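## Task

In this order: move the red 2x4 brick into the taped square; then move the blue 2x4 brick into the yellow bin; then take the white 2x2 brick that sits on top of another piece and place it on the table away from the pile. The other bricks must stay undisturbed. A brick may be released as soon as part of it is within its bin. Finish with the gripper open and the arm moved away.

## Robot and tools

ROBOT. A single six-joint arm (Trossen wxai_follower) with a two-finger parallel gripper and a wrist camera. Joint order, used in every command row and every per-joint list in results: waist (joint_0), shoulder (joint_1), elbow (joint_2), wrist pitch (joint_3), wrist yaw (joint_4), wrist roll (joint_5). Wrist yaw is reversed relative to the URDF: its sign is flipped both in commands and in reports, so a URDF range of -0.5..2.0 becomes -2.0..0.5 in your numbers. Stated ranges (URDF signs, rad): waist -3.054..3.054, shoulder 0.000..3.142, elbow 0.000..2.356, wrist pitch -1.571..1.571, wrist yaw -1.571..1.571, wrist roll -3.142..3.142. True ends may differ by up to 0.010 rad.

FRAME. Scene frame: origin on the tabletop beneath the arm base, +z up, +y to the left when facing +x. The base may be slightly tilted. end_effector_position (m) is the point midway between the finger pads, roughly 3-4 cm short of the fingertips; the fingers point along the gripper's +x and close along its y. Reported hand position gets less accurate at long reach.

THE ROW. Every moving command uses one row of 7 numbers, each in [-1, 1]: six joint values in the order above, then the gripper opening. Joint values are scaled offsets, not poses: 1.0 equals 0.9615 rad for waist, shoulder and elbow, 1.713 for wrist pitch, 1.767 for wrist yaw, 1.728 for wrist roll. The opening is absolute: +1 fully open (0.088 m pad gap), empty fingers close at about -0.80, values below that add nothing. Closing from fully open takes at least about 0.5 s.

execute_actions(actions): a list of actions; each action is a table of up to 15 rows, each row lasting one 1/30 s step, with the last row repeated if the table is shorter, so an action lasts 0.5 s. Joint offsets in every row are measured from the joint angles at the start of that action (for the first action, the angles in the latest result). An empty list just returns state and images. An action is rejected if it would push a joint more than 0.010 rad outward beyond its range; if the first action or any malformed action fails, nothing in the call runs. Requests beyond a real end are clipped there, and the result may say "joint sent to its limit"; absence of that line proves nothing.

move(target, speed, blocking): target is one 7-number row; its offsets count from the "Joint positions" in the most recent result that printed them. All joints travel proportionally so they finish together, giving a curved hand path, taking 0.5 to 10 s (cut off at 10 s). speed (rad/s, 0.01-2, default 0.5) caps the fastest joint. The opening value is sent immediately. Moves do not avoid obstacles; faster moves and targets set deeper past a contact hit and press harder. The result adds a "move:" line: end state (done, off_target, moving, held, fault), limits=held or limits=none, and the joint furthest from target. With blocking=false you get control back after 0.5 s; until a result shows the move ended, other actions and moves are refused, so use wait or stop.

wait(seconds 0-10): lets time pass holding the last command; returns early if a running move ends. stop(): brakes a running move (needs braking distance); fingers keep moving. zoom_image(camera, region): camera is cam_head_left, cam_head_right or cam_wrist (all 504x504); region [x0, y0, x1, y1] in pixels from top-left, at most 504x504. read_manual: licence text only. finished_scene(scene): ends the current scene after your last command is held; irreversible; reports success. Replying without any tool call ends everything.

RESULT LINES. State gives hand position, quaternion (wxyz) and velocities. Joint positions and Joint velocities list the six joints (rad, rad/s) then pad gap (m). Joint targets are what joints are being driven toward now. grip_measured is the measured opening on the command scale. "joint command not followed" means the clearance check altered targets. MOTOR HOT appears from 50 °C; OVER-TEMPERATURE FAULT means the arm is held until cooled, and it may lose power and go limp if cooling is too slow.

MOTION CAVEATS. Each joint's target is kept within a lead of its measured angle (0.211 rad waist/shoulder/elbow, 0.213 wrist pitch, 0.267 wrist yaw, 0.228 wrist roll), and targets are scaled back if the hand would jump more than 70 mm per step, so big changes take several actions; unfinished motion may not complete on its own, so resend the remainder. Friction can leave joints short, especially at long reach, and tiny turns may not happen: verify positions after moving. The robot keeps holding the last command while you are composing a reply.

GRIPPING. To hold something, command an opening well below grip_measured; lower squeezes harder, up to about 34 N per pad. Readings may be off by about 1 mm consistently. Fast closes can press hard enough to pop open.

AVOID. Contact torque reaching a load limit (N m: waist 17.4, shoulder 21.6, elbow 21.5, wrist pitch 5.67, wrist yaw 5.65, wrist roll 5.3, held weight included) stops the arm 10 s and drops the rest of the call. Never knock or place anything off the table. Avoid drops, slips, slams, hard hits and heavy pushing; loose objects may occasionally be nudged by outside disturbances. Long holds heat motors.

Each tool is called by a JSON object that holds its "op" and its "data".

## Session

{"op": "execute_actions", "data": {"actions": []}}

Scene clock: 0.00 s.
end_effector_position=(+0.3820, +0.2590, +0.2468) grip_measured=+0.832 end_effector_quat_wxyz=(+0.634, +0.526, +0.567, +0.008) end_effector_velocity=(+0.000, +0.001, +0.002) end_effector_angular_velocity=(+0.003, -0.018, +0.014)
Joint names: [waist, shoulder, elbow, wrist pitch, wrist yaw, wrist roll]
Joint positions: [ 0.915  1.433  0.761  0.429 -0.357  0.927  0.08 ]
Joint velocities: [ 0.002 -0.002 -0.002  0.007  0.007 -0.022 -0.   ]
Motor temperatures (°C, as the motors report them): [23 25 23 24 26 23]
Heat: hottest wrist yaw 26 °C (+0.0 °C/min).
Joint targets: [0.915 1.432 0.761 0.429 -0.357 0.927]

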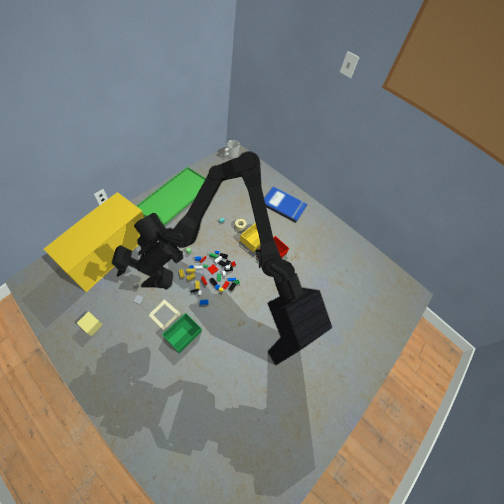

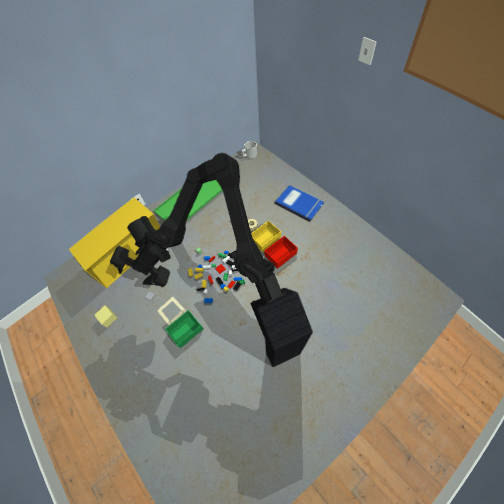

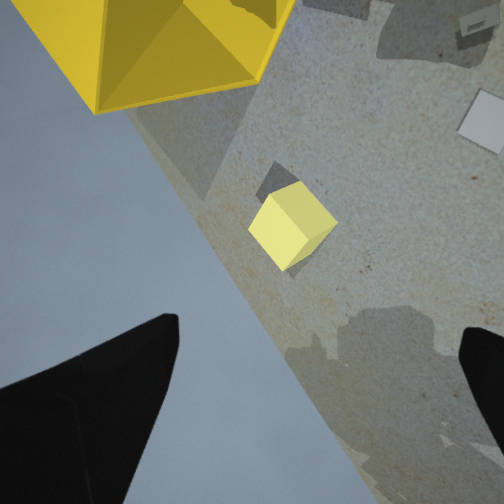

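{"op": "move", "data": {"target": [-0.544,-0.468,0.118,-0.572,-0.097,-0.532,1], "speed": 1.3}}

{"op": "zoom_image", "data": {"camera": "cam_wrist", "region": [100, 30, 460, 390]}}

Scene clock: 2.70 s.
end_effector_position=(+0.3535, +0.0035, +0.2126) grip_measured=+0.995 end_effector_quat_wxyz=(+0.698, -0.028, +0.715, +0.024) end_effector_velocity=(-0.003, -0.000, +0.001) end_effector_angular_velocity=(+0.004, +0.016, +0.014)
Joint names: [waist, shoulder, elbow, wrist pitch, wrist yaw, wrist roll]
Joint positions: [ 0.394  0.995  0.867 -0.547 -0.524  0.015  0.088]
Joint velocities: [-0.002 -0.002  0.002 -0.022  0.007 -0.007 -0.   ]
Motor temperatures (°C, as the motors report them): [24 25 23 25 26 23]
Heat: hottest wrist yaw 26 °C (+0.0 °C/min).
Joint targets: [0.392 0.983 0.875 -0.551 -0.529 0.008]
move: off_target; limits=none; farthest joint: the shoulder, 0.012 radians from its target (0.449 radians at the start)

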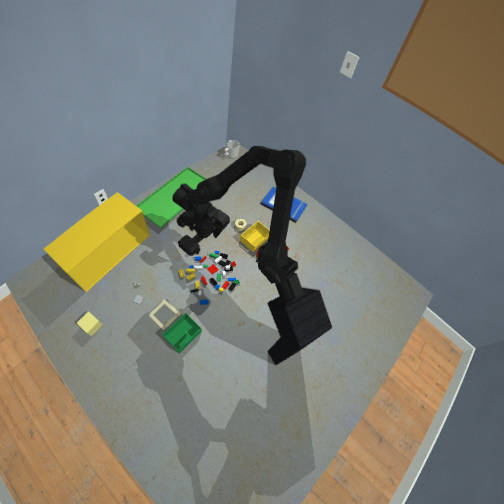

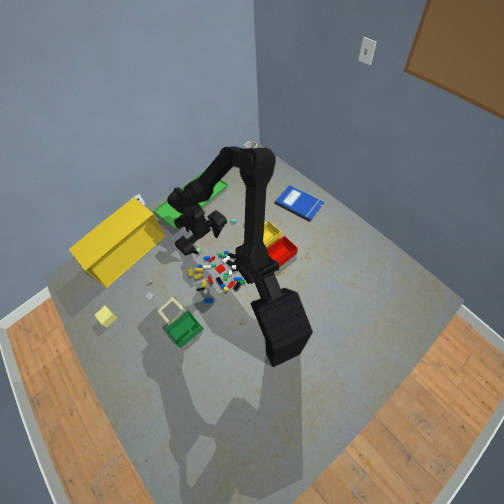

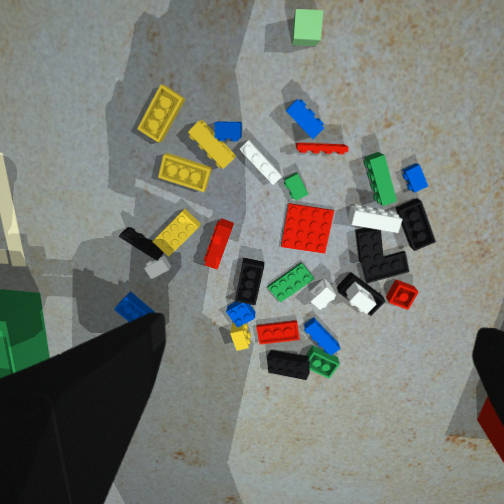

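Region (100, 30, 460, 390) of cam_wrist's 504x504 image, scaled by 1.400, with more detail than that image has.

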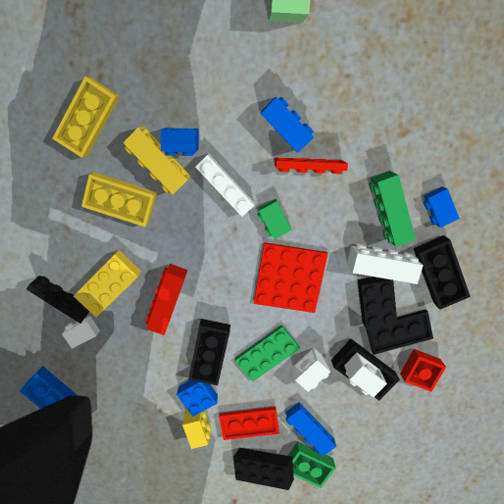

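{"op": "zoom_image", "data": {"camera": "cam_wrist", "region": [190, 200, 430, 390]}}

{"op": "zoom_image", "data": {"camera": "cam_head_left", "region": [170, 245, 250, 315]}}

{"op": "zoom_image", "data": {"camera": "cam_head_right", "region": [180, 245, 260, 315]}}

Region (190, 200, 430, 390) of cam_wrist's 504x504 image, scaled by 2.100, with more detail than that image has; it fills the top 399 rows of this view, and the rest is white.

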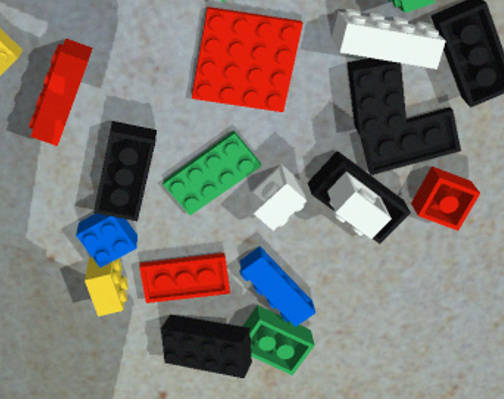

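Region (170, 245, 250, 315) of cam_head_left's 504x504 image, scaled by 6.300, with more detail than that image has; it fills the top 441 rows of this view, and the rest is white.

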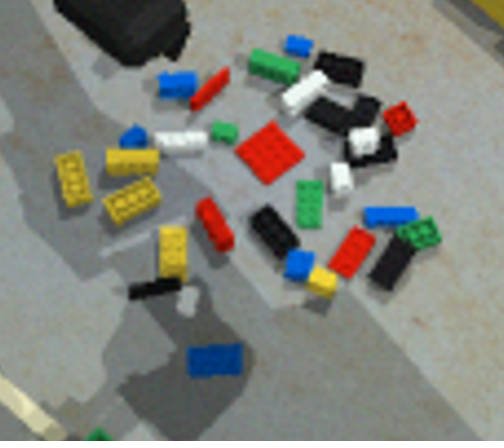

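Region (180, 245, 260, 315) of cam_head_right's 504x504 image, scaled by 6.300, with more detail than that image has; it fills the top 441 rows of this view, and the rest is white.

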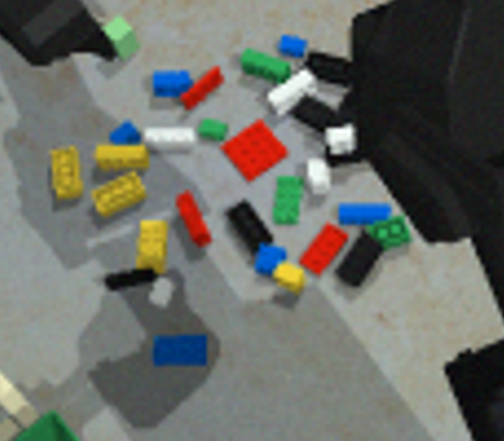

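{"op": "move", "data": {"target": [-0.087,0.554,-0.149,0.417,0.043,0.157,-0.2], "speed": 0.9}}

Scene clock: 11.77 s.
end_effector_position=(+0.3171, +0.0544, +0.0750) grip_measured=-0.200 end_effector_quat_wxyz=(+0.699, +0.091, +0.703, -0.091) end_effector_velocity=(-0.005, -0.000, +0.000) end_effector_angular_velocity=(+0.005, +0.020, +0.016)
Joint names: [waist, shoulder, elbow, wrist pitch, wrist yaw, wrist roll]
Joint positions: [ 0.312  1.518  0.725  0.163 -0.452  0.279  0.029]
Joint velocities: [-0.002 -0.002 -0.002 -0.022  0.007 -0.007  0.   ]
Motor temperatures (°C, as the motors report them): [24 27 23 25 26 23]
Heat: hottest shoulder 27 °C (+5.1 °C/min).
Joint targets: [0.310 1.528 0.724 0.167 -0.448 0.286]
move: done; limits=none; farthest joint: the shoulder, 0.010 radians from its target (0.534 radians at the start)

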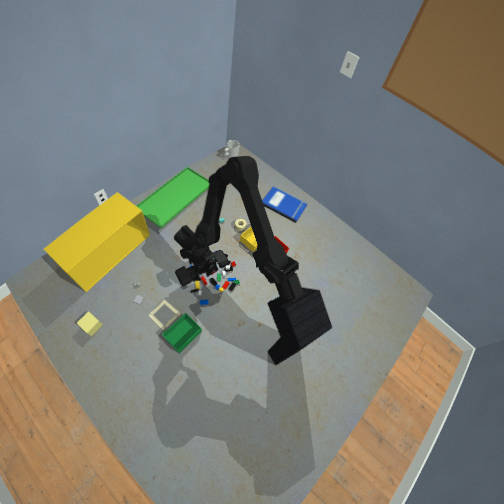

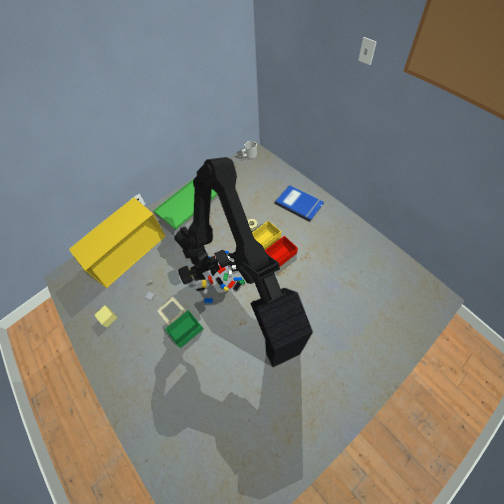

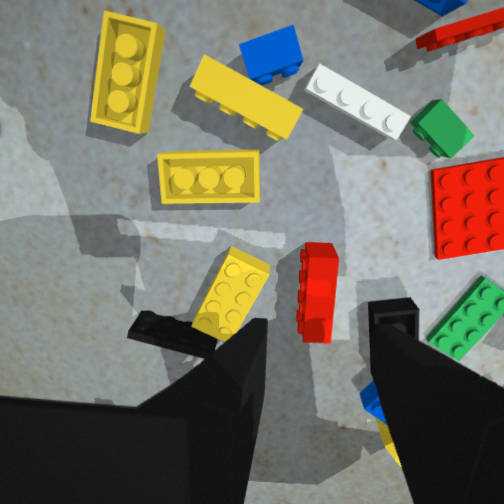

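{"op": "move", "data": {"target": [-0.057,0.144,0.061,0.057,0.027,-0.023,-0.4], "speed": 0.2}}

Scene clock: 17.40 s.
end_effector_position=(+0.3206, +0.0524, +0.0430) grip_measured=-0.400 end_effector_quat_wxyz=(+0.701, +0.093, +0.701, -0.092) end_effector_velocity=(-0.005, -0.002, -0.000) end_effector_angular_velocity=(+0.002, +0.022, +0.012)
Joint names: [waist, shoulder, elbow, wrist pitch, wrist yaw, wrist roll]
Joint positions: [ 0.259  1.645  0.781  0.257 -0.409  0.246  0.019]
Joint velocities: [-0.007 -0.002 -0.002 -0.022  0.007 -0.007  0.   ]
Motor temperatures (°C, as the motors report them): [24 27 23 25 26 23]
Heat: hottest shoulder 27 °C (+3.4 °C/min).
Joint targets: [0.257 1.656 0.784 0.261 -0.405 0.239]
move: off_target; limits=none; farthest joint: the shoulder, 0.011 radians from its target (0.138 radians at the start)

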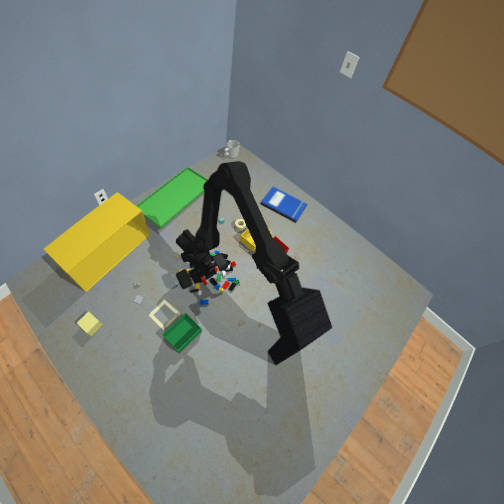

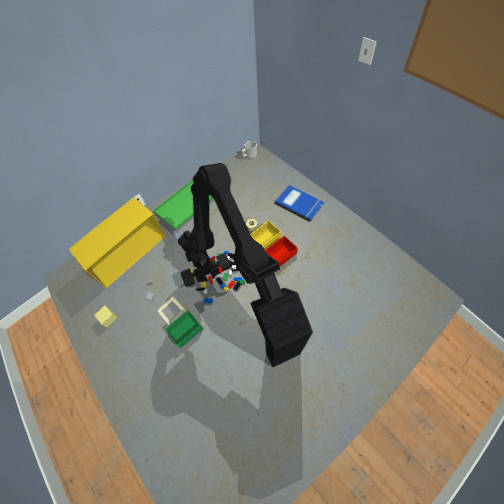

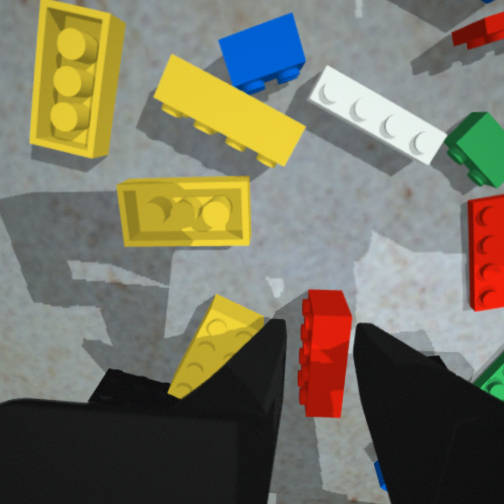

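{"op": "execute_actions", "data": {"actions": [[[0,0,0,0,0,0,-0.43],[0,0,0,0,0,0,-0.46],[0,0,0,0,0,0,-0.49],[0,0,0,0,0,0,-0.52],[0,0,0,0,0,0,-0.55],[0,0,0,0,0,0,-0.58],[0,0,0,0,0,0,-0.61],[0,0,0,0,0,0,-0.64],[0,0,0,0,0,0,-0.68],[0,0,0,0,0,0,-0.72]]]}}

{"op": "move", "data": {"target": [0.082,-0.228,-0.079,-0.093,-0.037,0.03,-0.72], "speed": 0.4}}

{"op": "move", "data": {"target": [0.541,0.596,0.505,-0.123,-0.217,0.119,-0.72], "speed": 0.7}}

Scene clock: 28.70 s.
end_effector_position=(+0.3204, +0.0524, +0.0426) grip_measured=-0.596 end_effector_quat_wxyz=(+0.701, +0.092, +0.701, -0.092) end_effector_velocity=(-0.003, +0.001, +0.002) end_effector_angular_velocity=(+0.010, +0.015, +0.001)
Joint names: [waist, shoulder, elbow, wrist pitch, wrist yaw, wrist roll]
Joint positions: [ 0.259  1.647  0.781  0.258 -0.409  0.245  0.01 ]
Joint velocities: [ 0.002 -0.007 -0.002 -0.022  0.007  0.007 -0.   ]
Motor temperatures (°C, as the motors report them): [24 27 23 25 26 23]
Heat: hottest shoulder 27 °C (+2.1 °C/min).
Joint targets: [0.259 1.645 0.781 0.257 -0.410 0.246]

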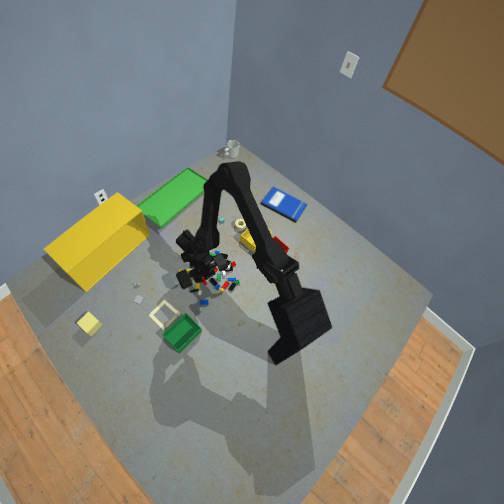

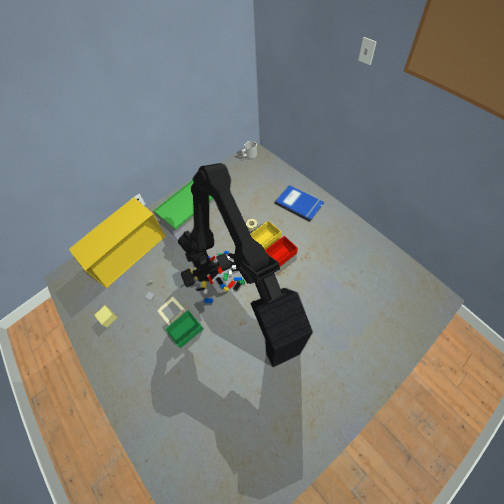

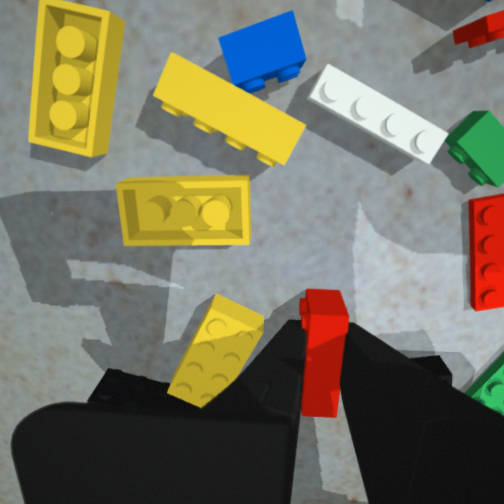

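Scene clock: 29.73 s.
end_effector_position=(+0.3197, +0.0525, +0.0928) grip_measured=-0.596 end_effector_quat_wxyz=(+0.701, +0.091, +0.702, -0.090) end_effector_velocity=(-0.002, -0.001, +0.002) end_effector_angular_velocity=(+0.005, +0.012, +0.012)
Joint names: [waist, shoulder, elbow, wrist pitch, wrist yaw, wrist roll]
Joint positions: [ 0.334  1.441  0.709  0.102 -0.47   0.29   0.01 ]
Joint velocities: [-0.002 -0.012 -0.002 -0.022  0.007 -0.007  0.   ]
Motor temperatures (°C, as the motors report them): [24 27 23 25 26 23]
Heat: hottest shoulder 27 °C (+2.0 °C/min).
Joint targets: [0.337 1.428 0.705 0.099 -0.474 0.297]
move: off_target; limits=none; farthest joint: the shoulder, 0.013 radians from its target (0.219 radians at the start)

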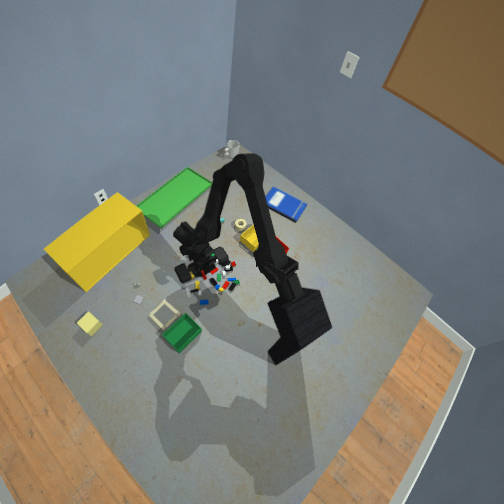

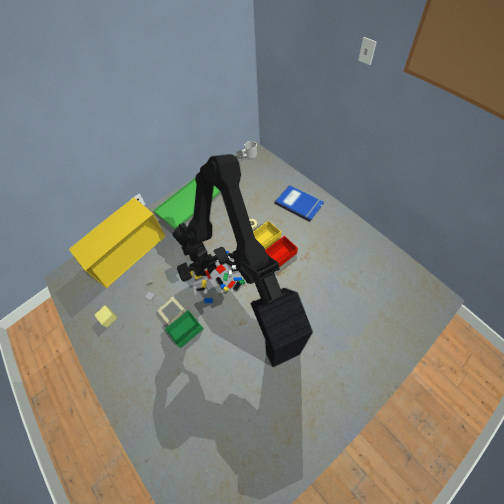

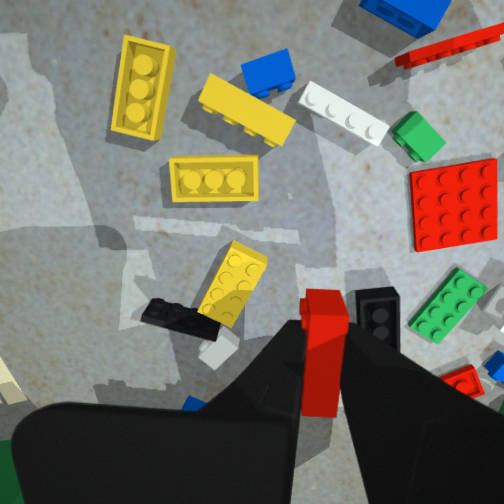

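Scene clock: 31.17 s.
end_effector_position=(+0.3100, +0.2623, +0.1004) grip_measured=-0.596 end_effector_quat_wxyz=(+0.706, -0.001, +0.708, +0.002) end_effector_velocity=(-0.001, -0.001, -0.000) end_effector_angular_velocity=(+0.002, +0.008, -0.003)
Joint names: [waist, shoulder, elbow, wrist pitch, wrist yaw, wrist roll]
Joint positions: [ 0.854  2.004  1.19  -0.106 -0.848  0.489  0.01 ]
Joint velocities: [-0.002 -0.002 -0.002 -0.007  0.007  0.007 -0.   ]
Motor temperatures (°C, as the motors report them): [24 27 23 25 26 23]
Heat: hottest shoulder 27 °C (+1.9 °C/min).
Joint targets: [0.855 2.014 1.194 -0.109 -0.853 0.496]
move: done; limits=none; farthest joint: the shoulder, 0.010 radians from its target (0.574 radians at the start)

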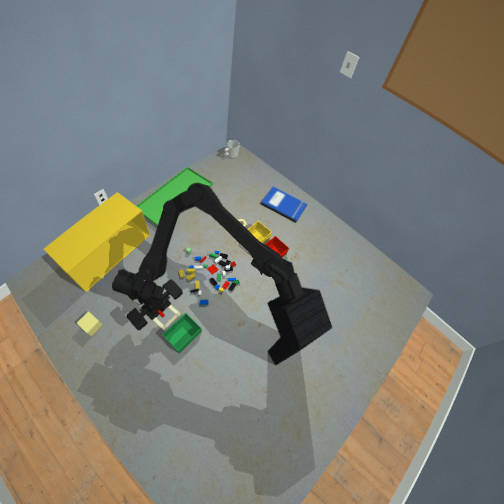

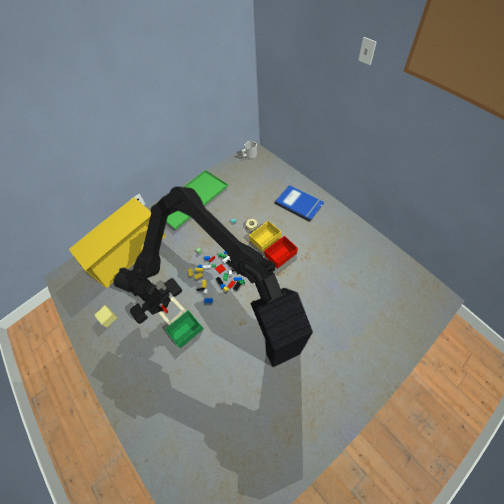

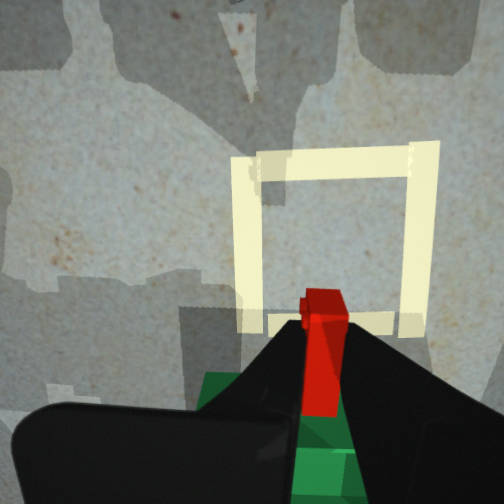

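{"op": "move", "data": {"target": [-0.134,0.115,0.051,0.096,0.048,-0.084,-0.72], "speed": 0.25}}

Scene clock: 36.37 s.
end_effector_position=(+0.3195, +0.2497, +0.0441) grip_measured=-0.596 end_effector_quat_wxyz=(+0.707, +0.000, +0.707, -0.001) end_effector_velocity=(-0.001, -0.001, -0.000) end_effector_angular_velocity=(+0.003, +0.008, -0.004)
Joint names: [waist, shoulder, elbow, wrist pitch, wrist yaw, wrist roll]
Joint positions: [ 0.724  2.104  1.234  0.055 -0.768  0.351  0.01 ]
Joint velocities: [-0.002 -0.002 -0.002 -0.007  0.007  0.007 -0.   ]
Motor temperatures (°C, as the motors report them): [26 27 23 25 26 23]
Heat: hottest shoulder 27 °C (+1.6 °C/min).
Joint targets: [0.725 2.115 1.239 0.059 -0.763 0.344]
move: done; limits=none; farthest joint: the shoulder, 0.010 radians from its target (0.110 radians at the start)

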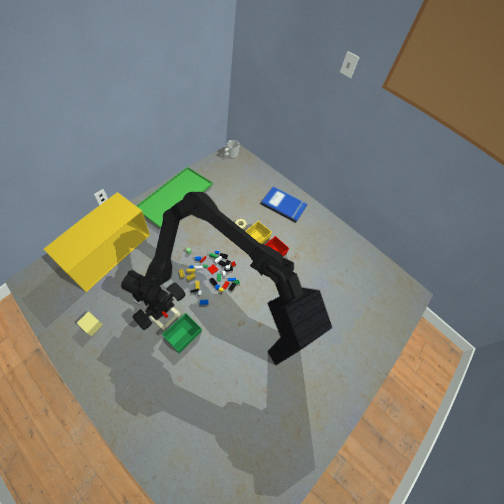

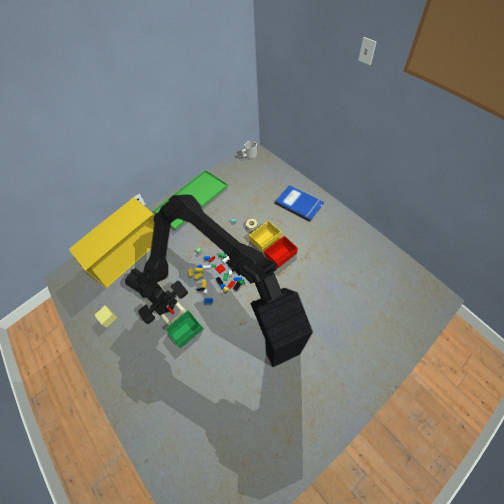

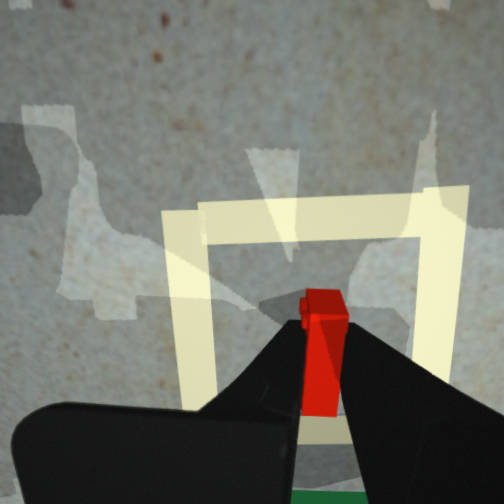

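{"op": "execute_actions", "data": {"actions": [[[0,0.016,0,0.003,0,0,-0.72],[0,0.016,0,0.003,0,0,-0.72],[0,0.016,0,0.003,0,0,-0.72],[0,0.016,0,0.003,0,0,-0.72],[0,0.016,0,0.003,0,0,-0.72],[0,0.016,0,0.003,0,0,-0.6],[0,0.016,0,0.003,0,0,-0.55],[0,0.016,0,0.003,0,0,-0.5],[0,0.016,0,0.003,0,0,-0.4],[0,0.016,0,0.003,0,0,-0.3],[0,0.016,0,0.003,0,0,-0.2]]]}}

{"op": "move", "data": {"target": [0.138,-0.122,-0.050,-0.097,-0.048,0.084,-0.1], "speed": 0.4}}

{"op": "move", "data": {"target": [-0.333,-0.387,-0.666,0.289,0.126,-0.668,-0.1], "speed": 1.2}}

Scene clock: 43.50 s.
end_effector_position=(+0.3177, +0.2505, +0.0429) grip_measured=-0.241 end_effector_quat_wxyz=(+0.707, -0.001, +0.708, +0.000) end_effector_velocity=(-0.004, +0.001, +0.001) end_effector_angular_velocity=(+0.006, +0.010, +0.002)
Joint names: [waist, shoulder, elbow, wrist pitch, wrist yaw, wrist roll]
Joint positions: [ 0.725  2.11   1.235  0.057 -0.768  0.35   0.027]
Joint velocities: [ 0.002 -0.002 -0.007 -0.007  0.007  0.007  0.024]
Motor temperatures (°C, as the motors report them): [28 27 23 25 26 23]
Heat: hottest waist 28 °C (+2.8 °C/min).
Joint targets: [0.725 2.120 1.234 0.060 -0.769 0.351]

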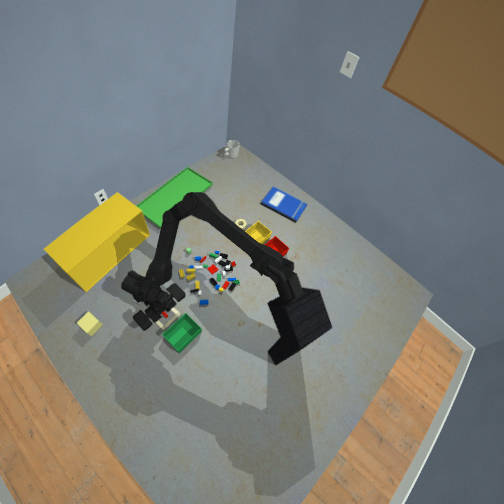

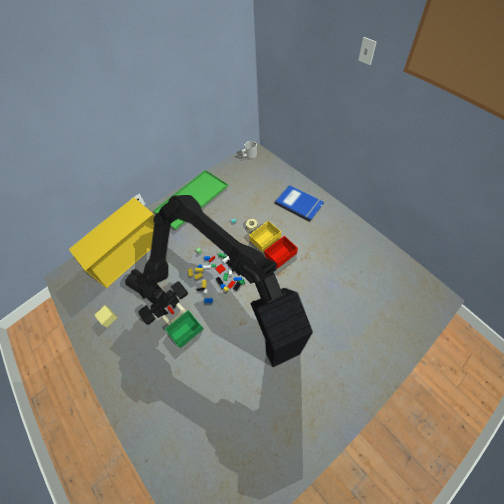

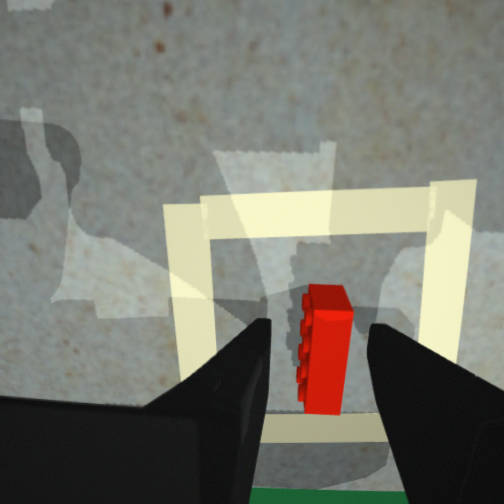

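Scene clock: 44.43 s.
end_effector_position=(+0.3103, +0.2631, +0.1010) grip_measured=-0.100 end_effector_quat_wxyz=(+0.707, -0.000, +0.707, +0.003) end_effector_velocity=(+0.004, -0.001, -0.000) end_effector_angular_velocity=(-0.005, -0.010, -0.018)
Joint names: [waist, shoulder, elbow, wrist pitch, wrist yaw, wrist roll]
Joint positions: [ 0.856  2.004  1.191 -0.105 -0.848  0.488  0.034]
Joint velocities: [-0.002 -0.002  0.002  0.007 -0.007  0.007  0.   ]
Motor temperatures (°C, as the motors report them): [28 28 23 25 26 23]
Heat: hottest waist 28 °C (+2.7 °C/min).
Joint targets: [0.857 1.992 1.187 -0.109 -0.852 0.495]
move: off_target; limits=none; farthest joint: the shoulder, 0.011 radians from its target (0.117 radians at the start)

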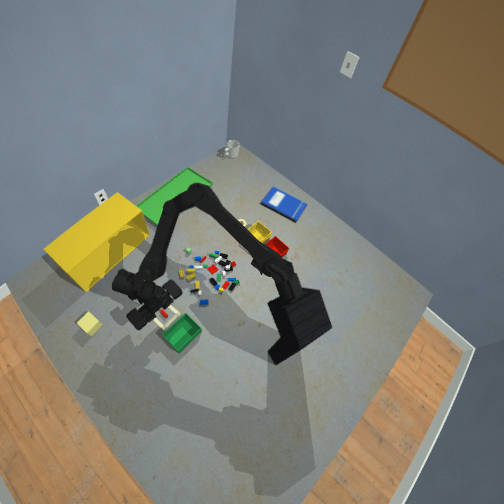

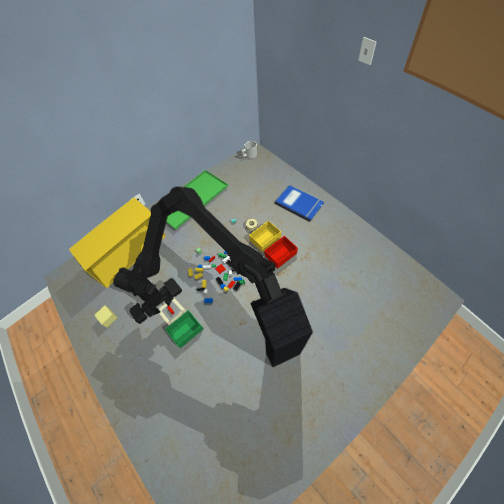

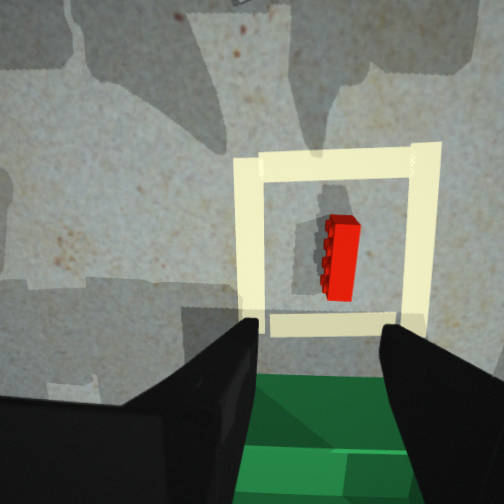

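Scene clock: 46.13 s.
end_effector_position=(+0.2533, +0.1119, +0.0861) grip_measured=-0.100 end_effector_quat_wxyz=(+0.647, -0.287, +0.645, +0.288) end_effector_velocity=(-0.005, +0.001, +0.000) end_effector_angular_velocity=(+0.007, +0.014, +0.004)
Joint names: [waist, shoulder, elbow, wrist pitch, wrist yaw, wrist roll]
Joint positions: [ 0.537  1.643  0.554  0.386 -0.63  -0.659  0.034]
Joint velocities: [ 0.002  0.002 -0.007 -0.007  0.007  0.007  0.   ]
Motor temperatures (°C, as the motors report them): [28 28 23 25 26 23]
Heat: hottest waist 28 °C (+2.6 °C/min).
Joint targets: [0.536 1.632 0.550 0.389 -0.625 -0.666]
move: off_target; limits=none; farthest joint: the shoulder, 0.011 radians from its target (0.372 radians at the start)

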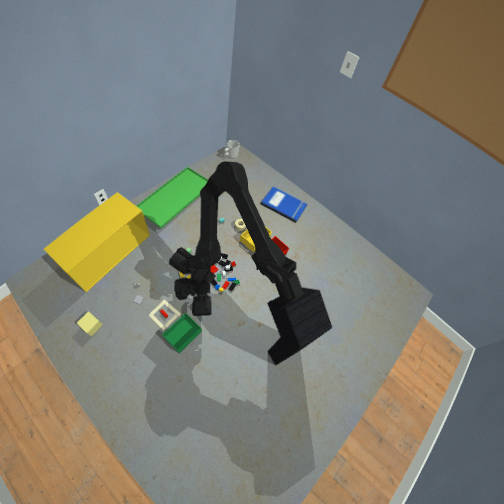

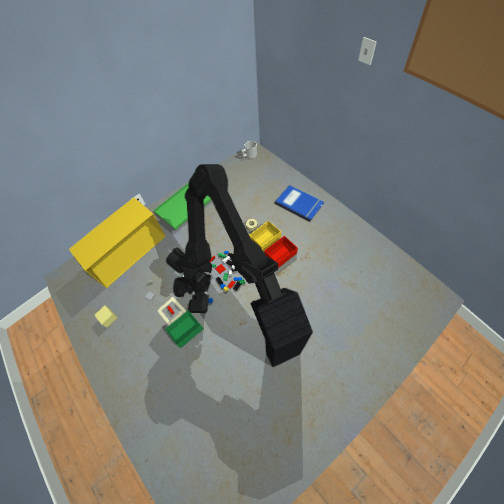

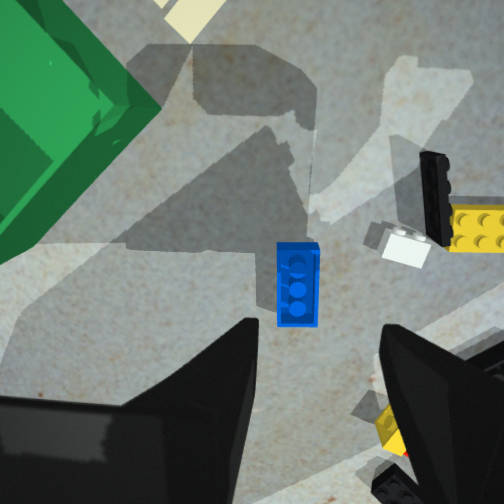

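{"op": "zoom_image", "data": {"camera": "cam_wrist", "region": [230, 210, 370, 350]}}

Region (230, 210, 370, 350) of cam_wrist's 504x504 image, scaled by 3.600, with more detail than that image has.

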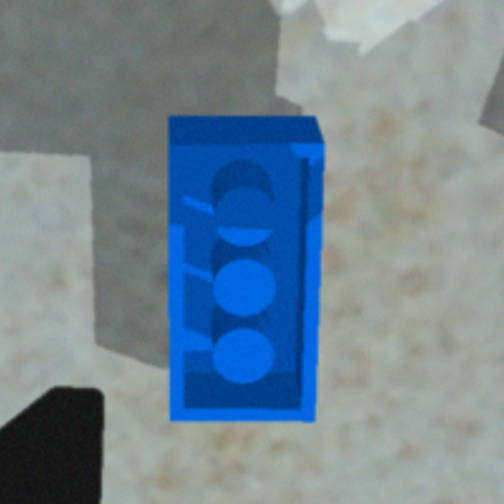

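{"op": "move", "data": {"target": [-0.093,0.207,0.062,0.100,0.041,-0.057,-0.15], "speed": 0.3}}

Scene clock: 53.13 s.
end_effector_position=(+0.2470, +0.1113, +0.0432) grip_measured=-0.150 end_effector_quat_wxyz=(+0.642, -0.296, +0.642, +0.296) end_effector_velocity=(-0.006, -0.000, -0.001) end_effector_angular_velocity=(+0.003, +0.024, +0.020)
Joint names: [waist, shoulder, elbow, wrist pitch, wrist yaw, wrist roll]
Joint positions: [ 0.449  1.832  0.61   0.554 -0.562 -0.75   0.032]
Joint velocities: [-0.002  0.002 -0.002 -0.022  0.007 -0.007 -0.   ]
Motor temperatures (°C, as the motors report them): [28 28 23 25 26 23]
Heat: hottest waist 28 °C (+2.3 °C/min).
Joint targets: [0.447 1.842 0.613 0.557 -0.557 -0.757]
move: done; limits=none; farthest joint: the shoulder, 0.010 radians from its target (0.200 radians at the start)

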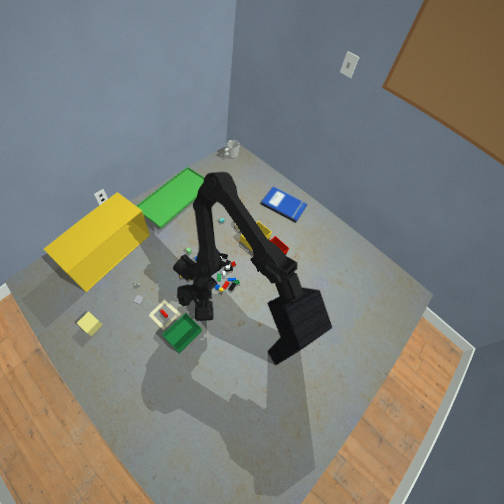

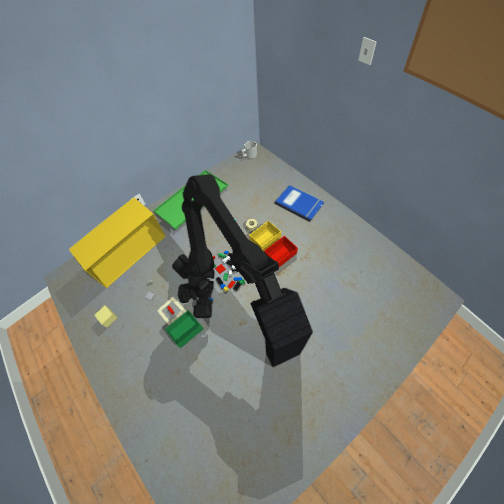

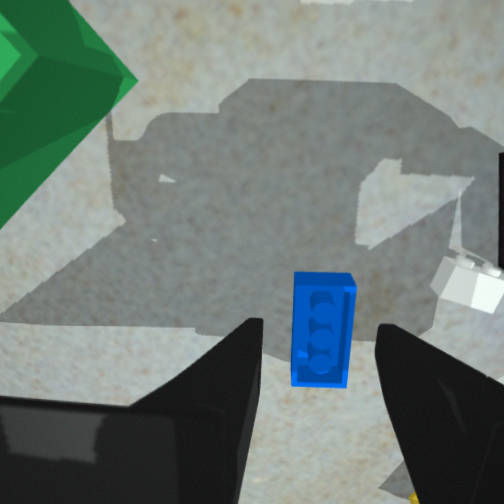

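{"op": "execute_actions", "data": {"actions": [[[-0.006,0.019,0.008,0.005,0.004,-0.005,-0.2],[-0.006,0.019,0.008,0.005,0.004,-0.005,-0.23],[-0.006,0.019,0.008,0.005,0.004,-0.005,-0.26],[-0.006,0.019,0.008,0.005,0.004,-0.005,-0.29],[-0.006,0.019,0.008,0.005,0.004,-0.005,-0.32],[-0.006,0.019,0.008,0.005,0.004,-0.005,-0.35],[-0.006,0.019,0.008,0.005,0.004,-0.005,-0.38],[-0.006,0.019,0.008,0.005,0.004,-0.005,-0.41],[-0.006,0.019,0.008,0.005,0.004,-0.005,-0.44],[-0.006,0.019,0.008,0.005,0.004,-0.005,-0.47],[-0.006,0.019,0.008,0.005,0.004,-0.005,-0.5],[-0.006,0.019,0.008,0.005,0.004,-0.005,-0.54],[-0.006,0.019,0.008,0.005,0.004,-0.005,-0.58],[-0.006,0.019,0.008,0.005,0.004,-0.005,-0.62]]]}}

{"op": "zoom_image", "data": {"camera": "cam_head_right", "region": [230, 200, 310, 280]}}

Scene clock: 57.30 s.
end_effector_position=(+0.2463, +0.1110, +0.0411) grip_measured=-0.508 end_effector_quat_wxyz=(+0.641, -0.296, +0.643, +0.296) end_effector_velocity=(-0.005, +0.002, +0.000) end_effector_angular_velocity=(+0.018, +0.022, +0.018)
Joint names: [waist, shoulder, elbow, wrist pitch, wrist yaw, wrist roll]
Joint positions: [ 0.445  1.841  0.613  0.559 -0.56  -0.752  0.014]
Joint velocities: [-0.002 -0.002 -0.002 -0.022  0.022 -0.007  0.002]
Motor temperatures (°C, as the motors report them): [28 28 23 25 26 23]
Heat: hottest waist 28 °C (+2.1 °C/min).
Joint targets: [0.443 1.850 0.617 0.563 -0.555 -0.759]

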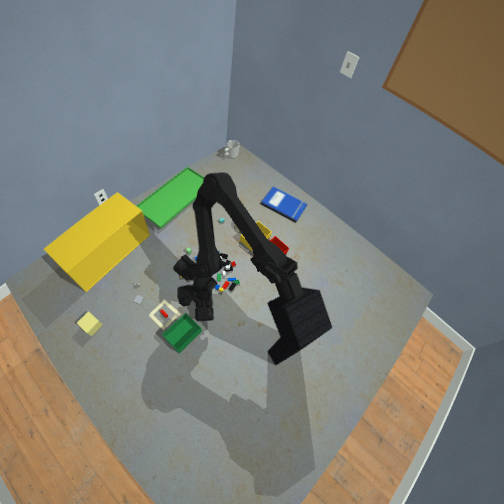

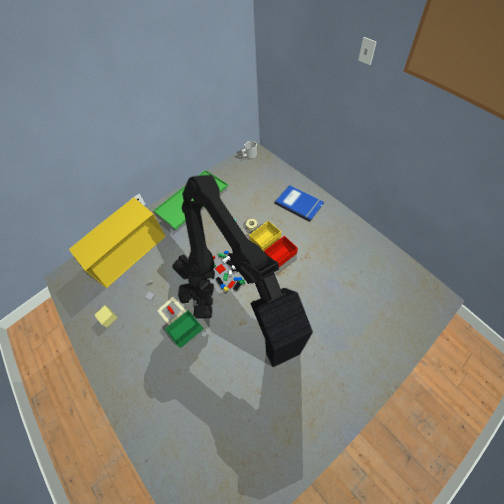

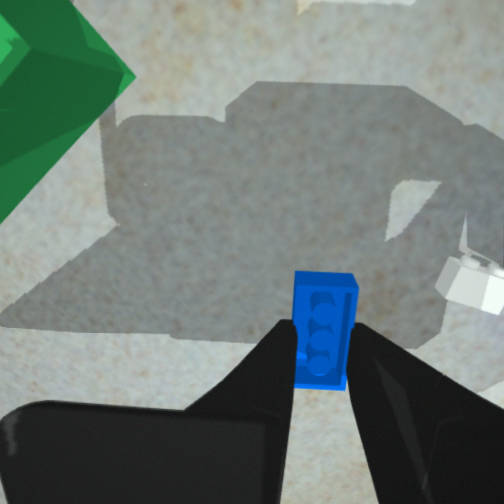

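Region (230, 200, 310, 280) of cam_head_right's 504x504 image, scaled by 6.300, with more detail than that image has.

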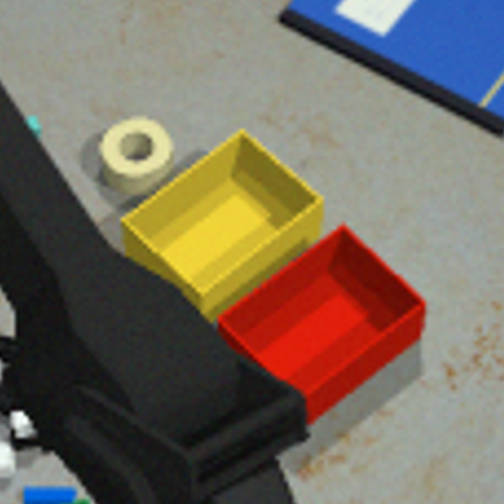

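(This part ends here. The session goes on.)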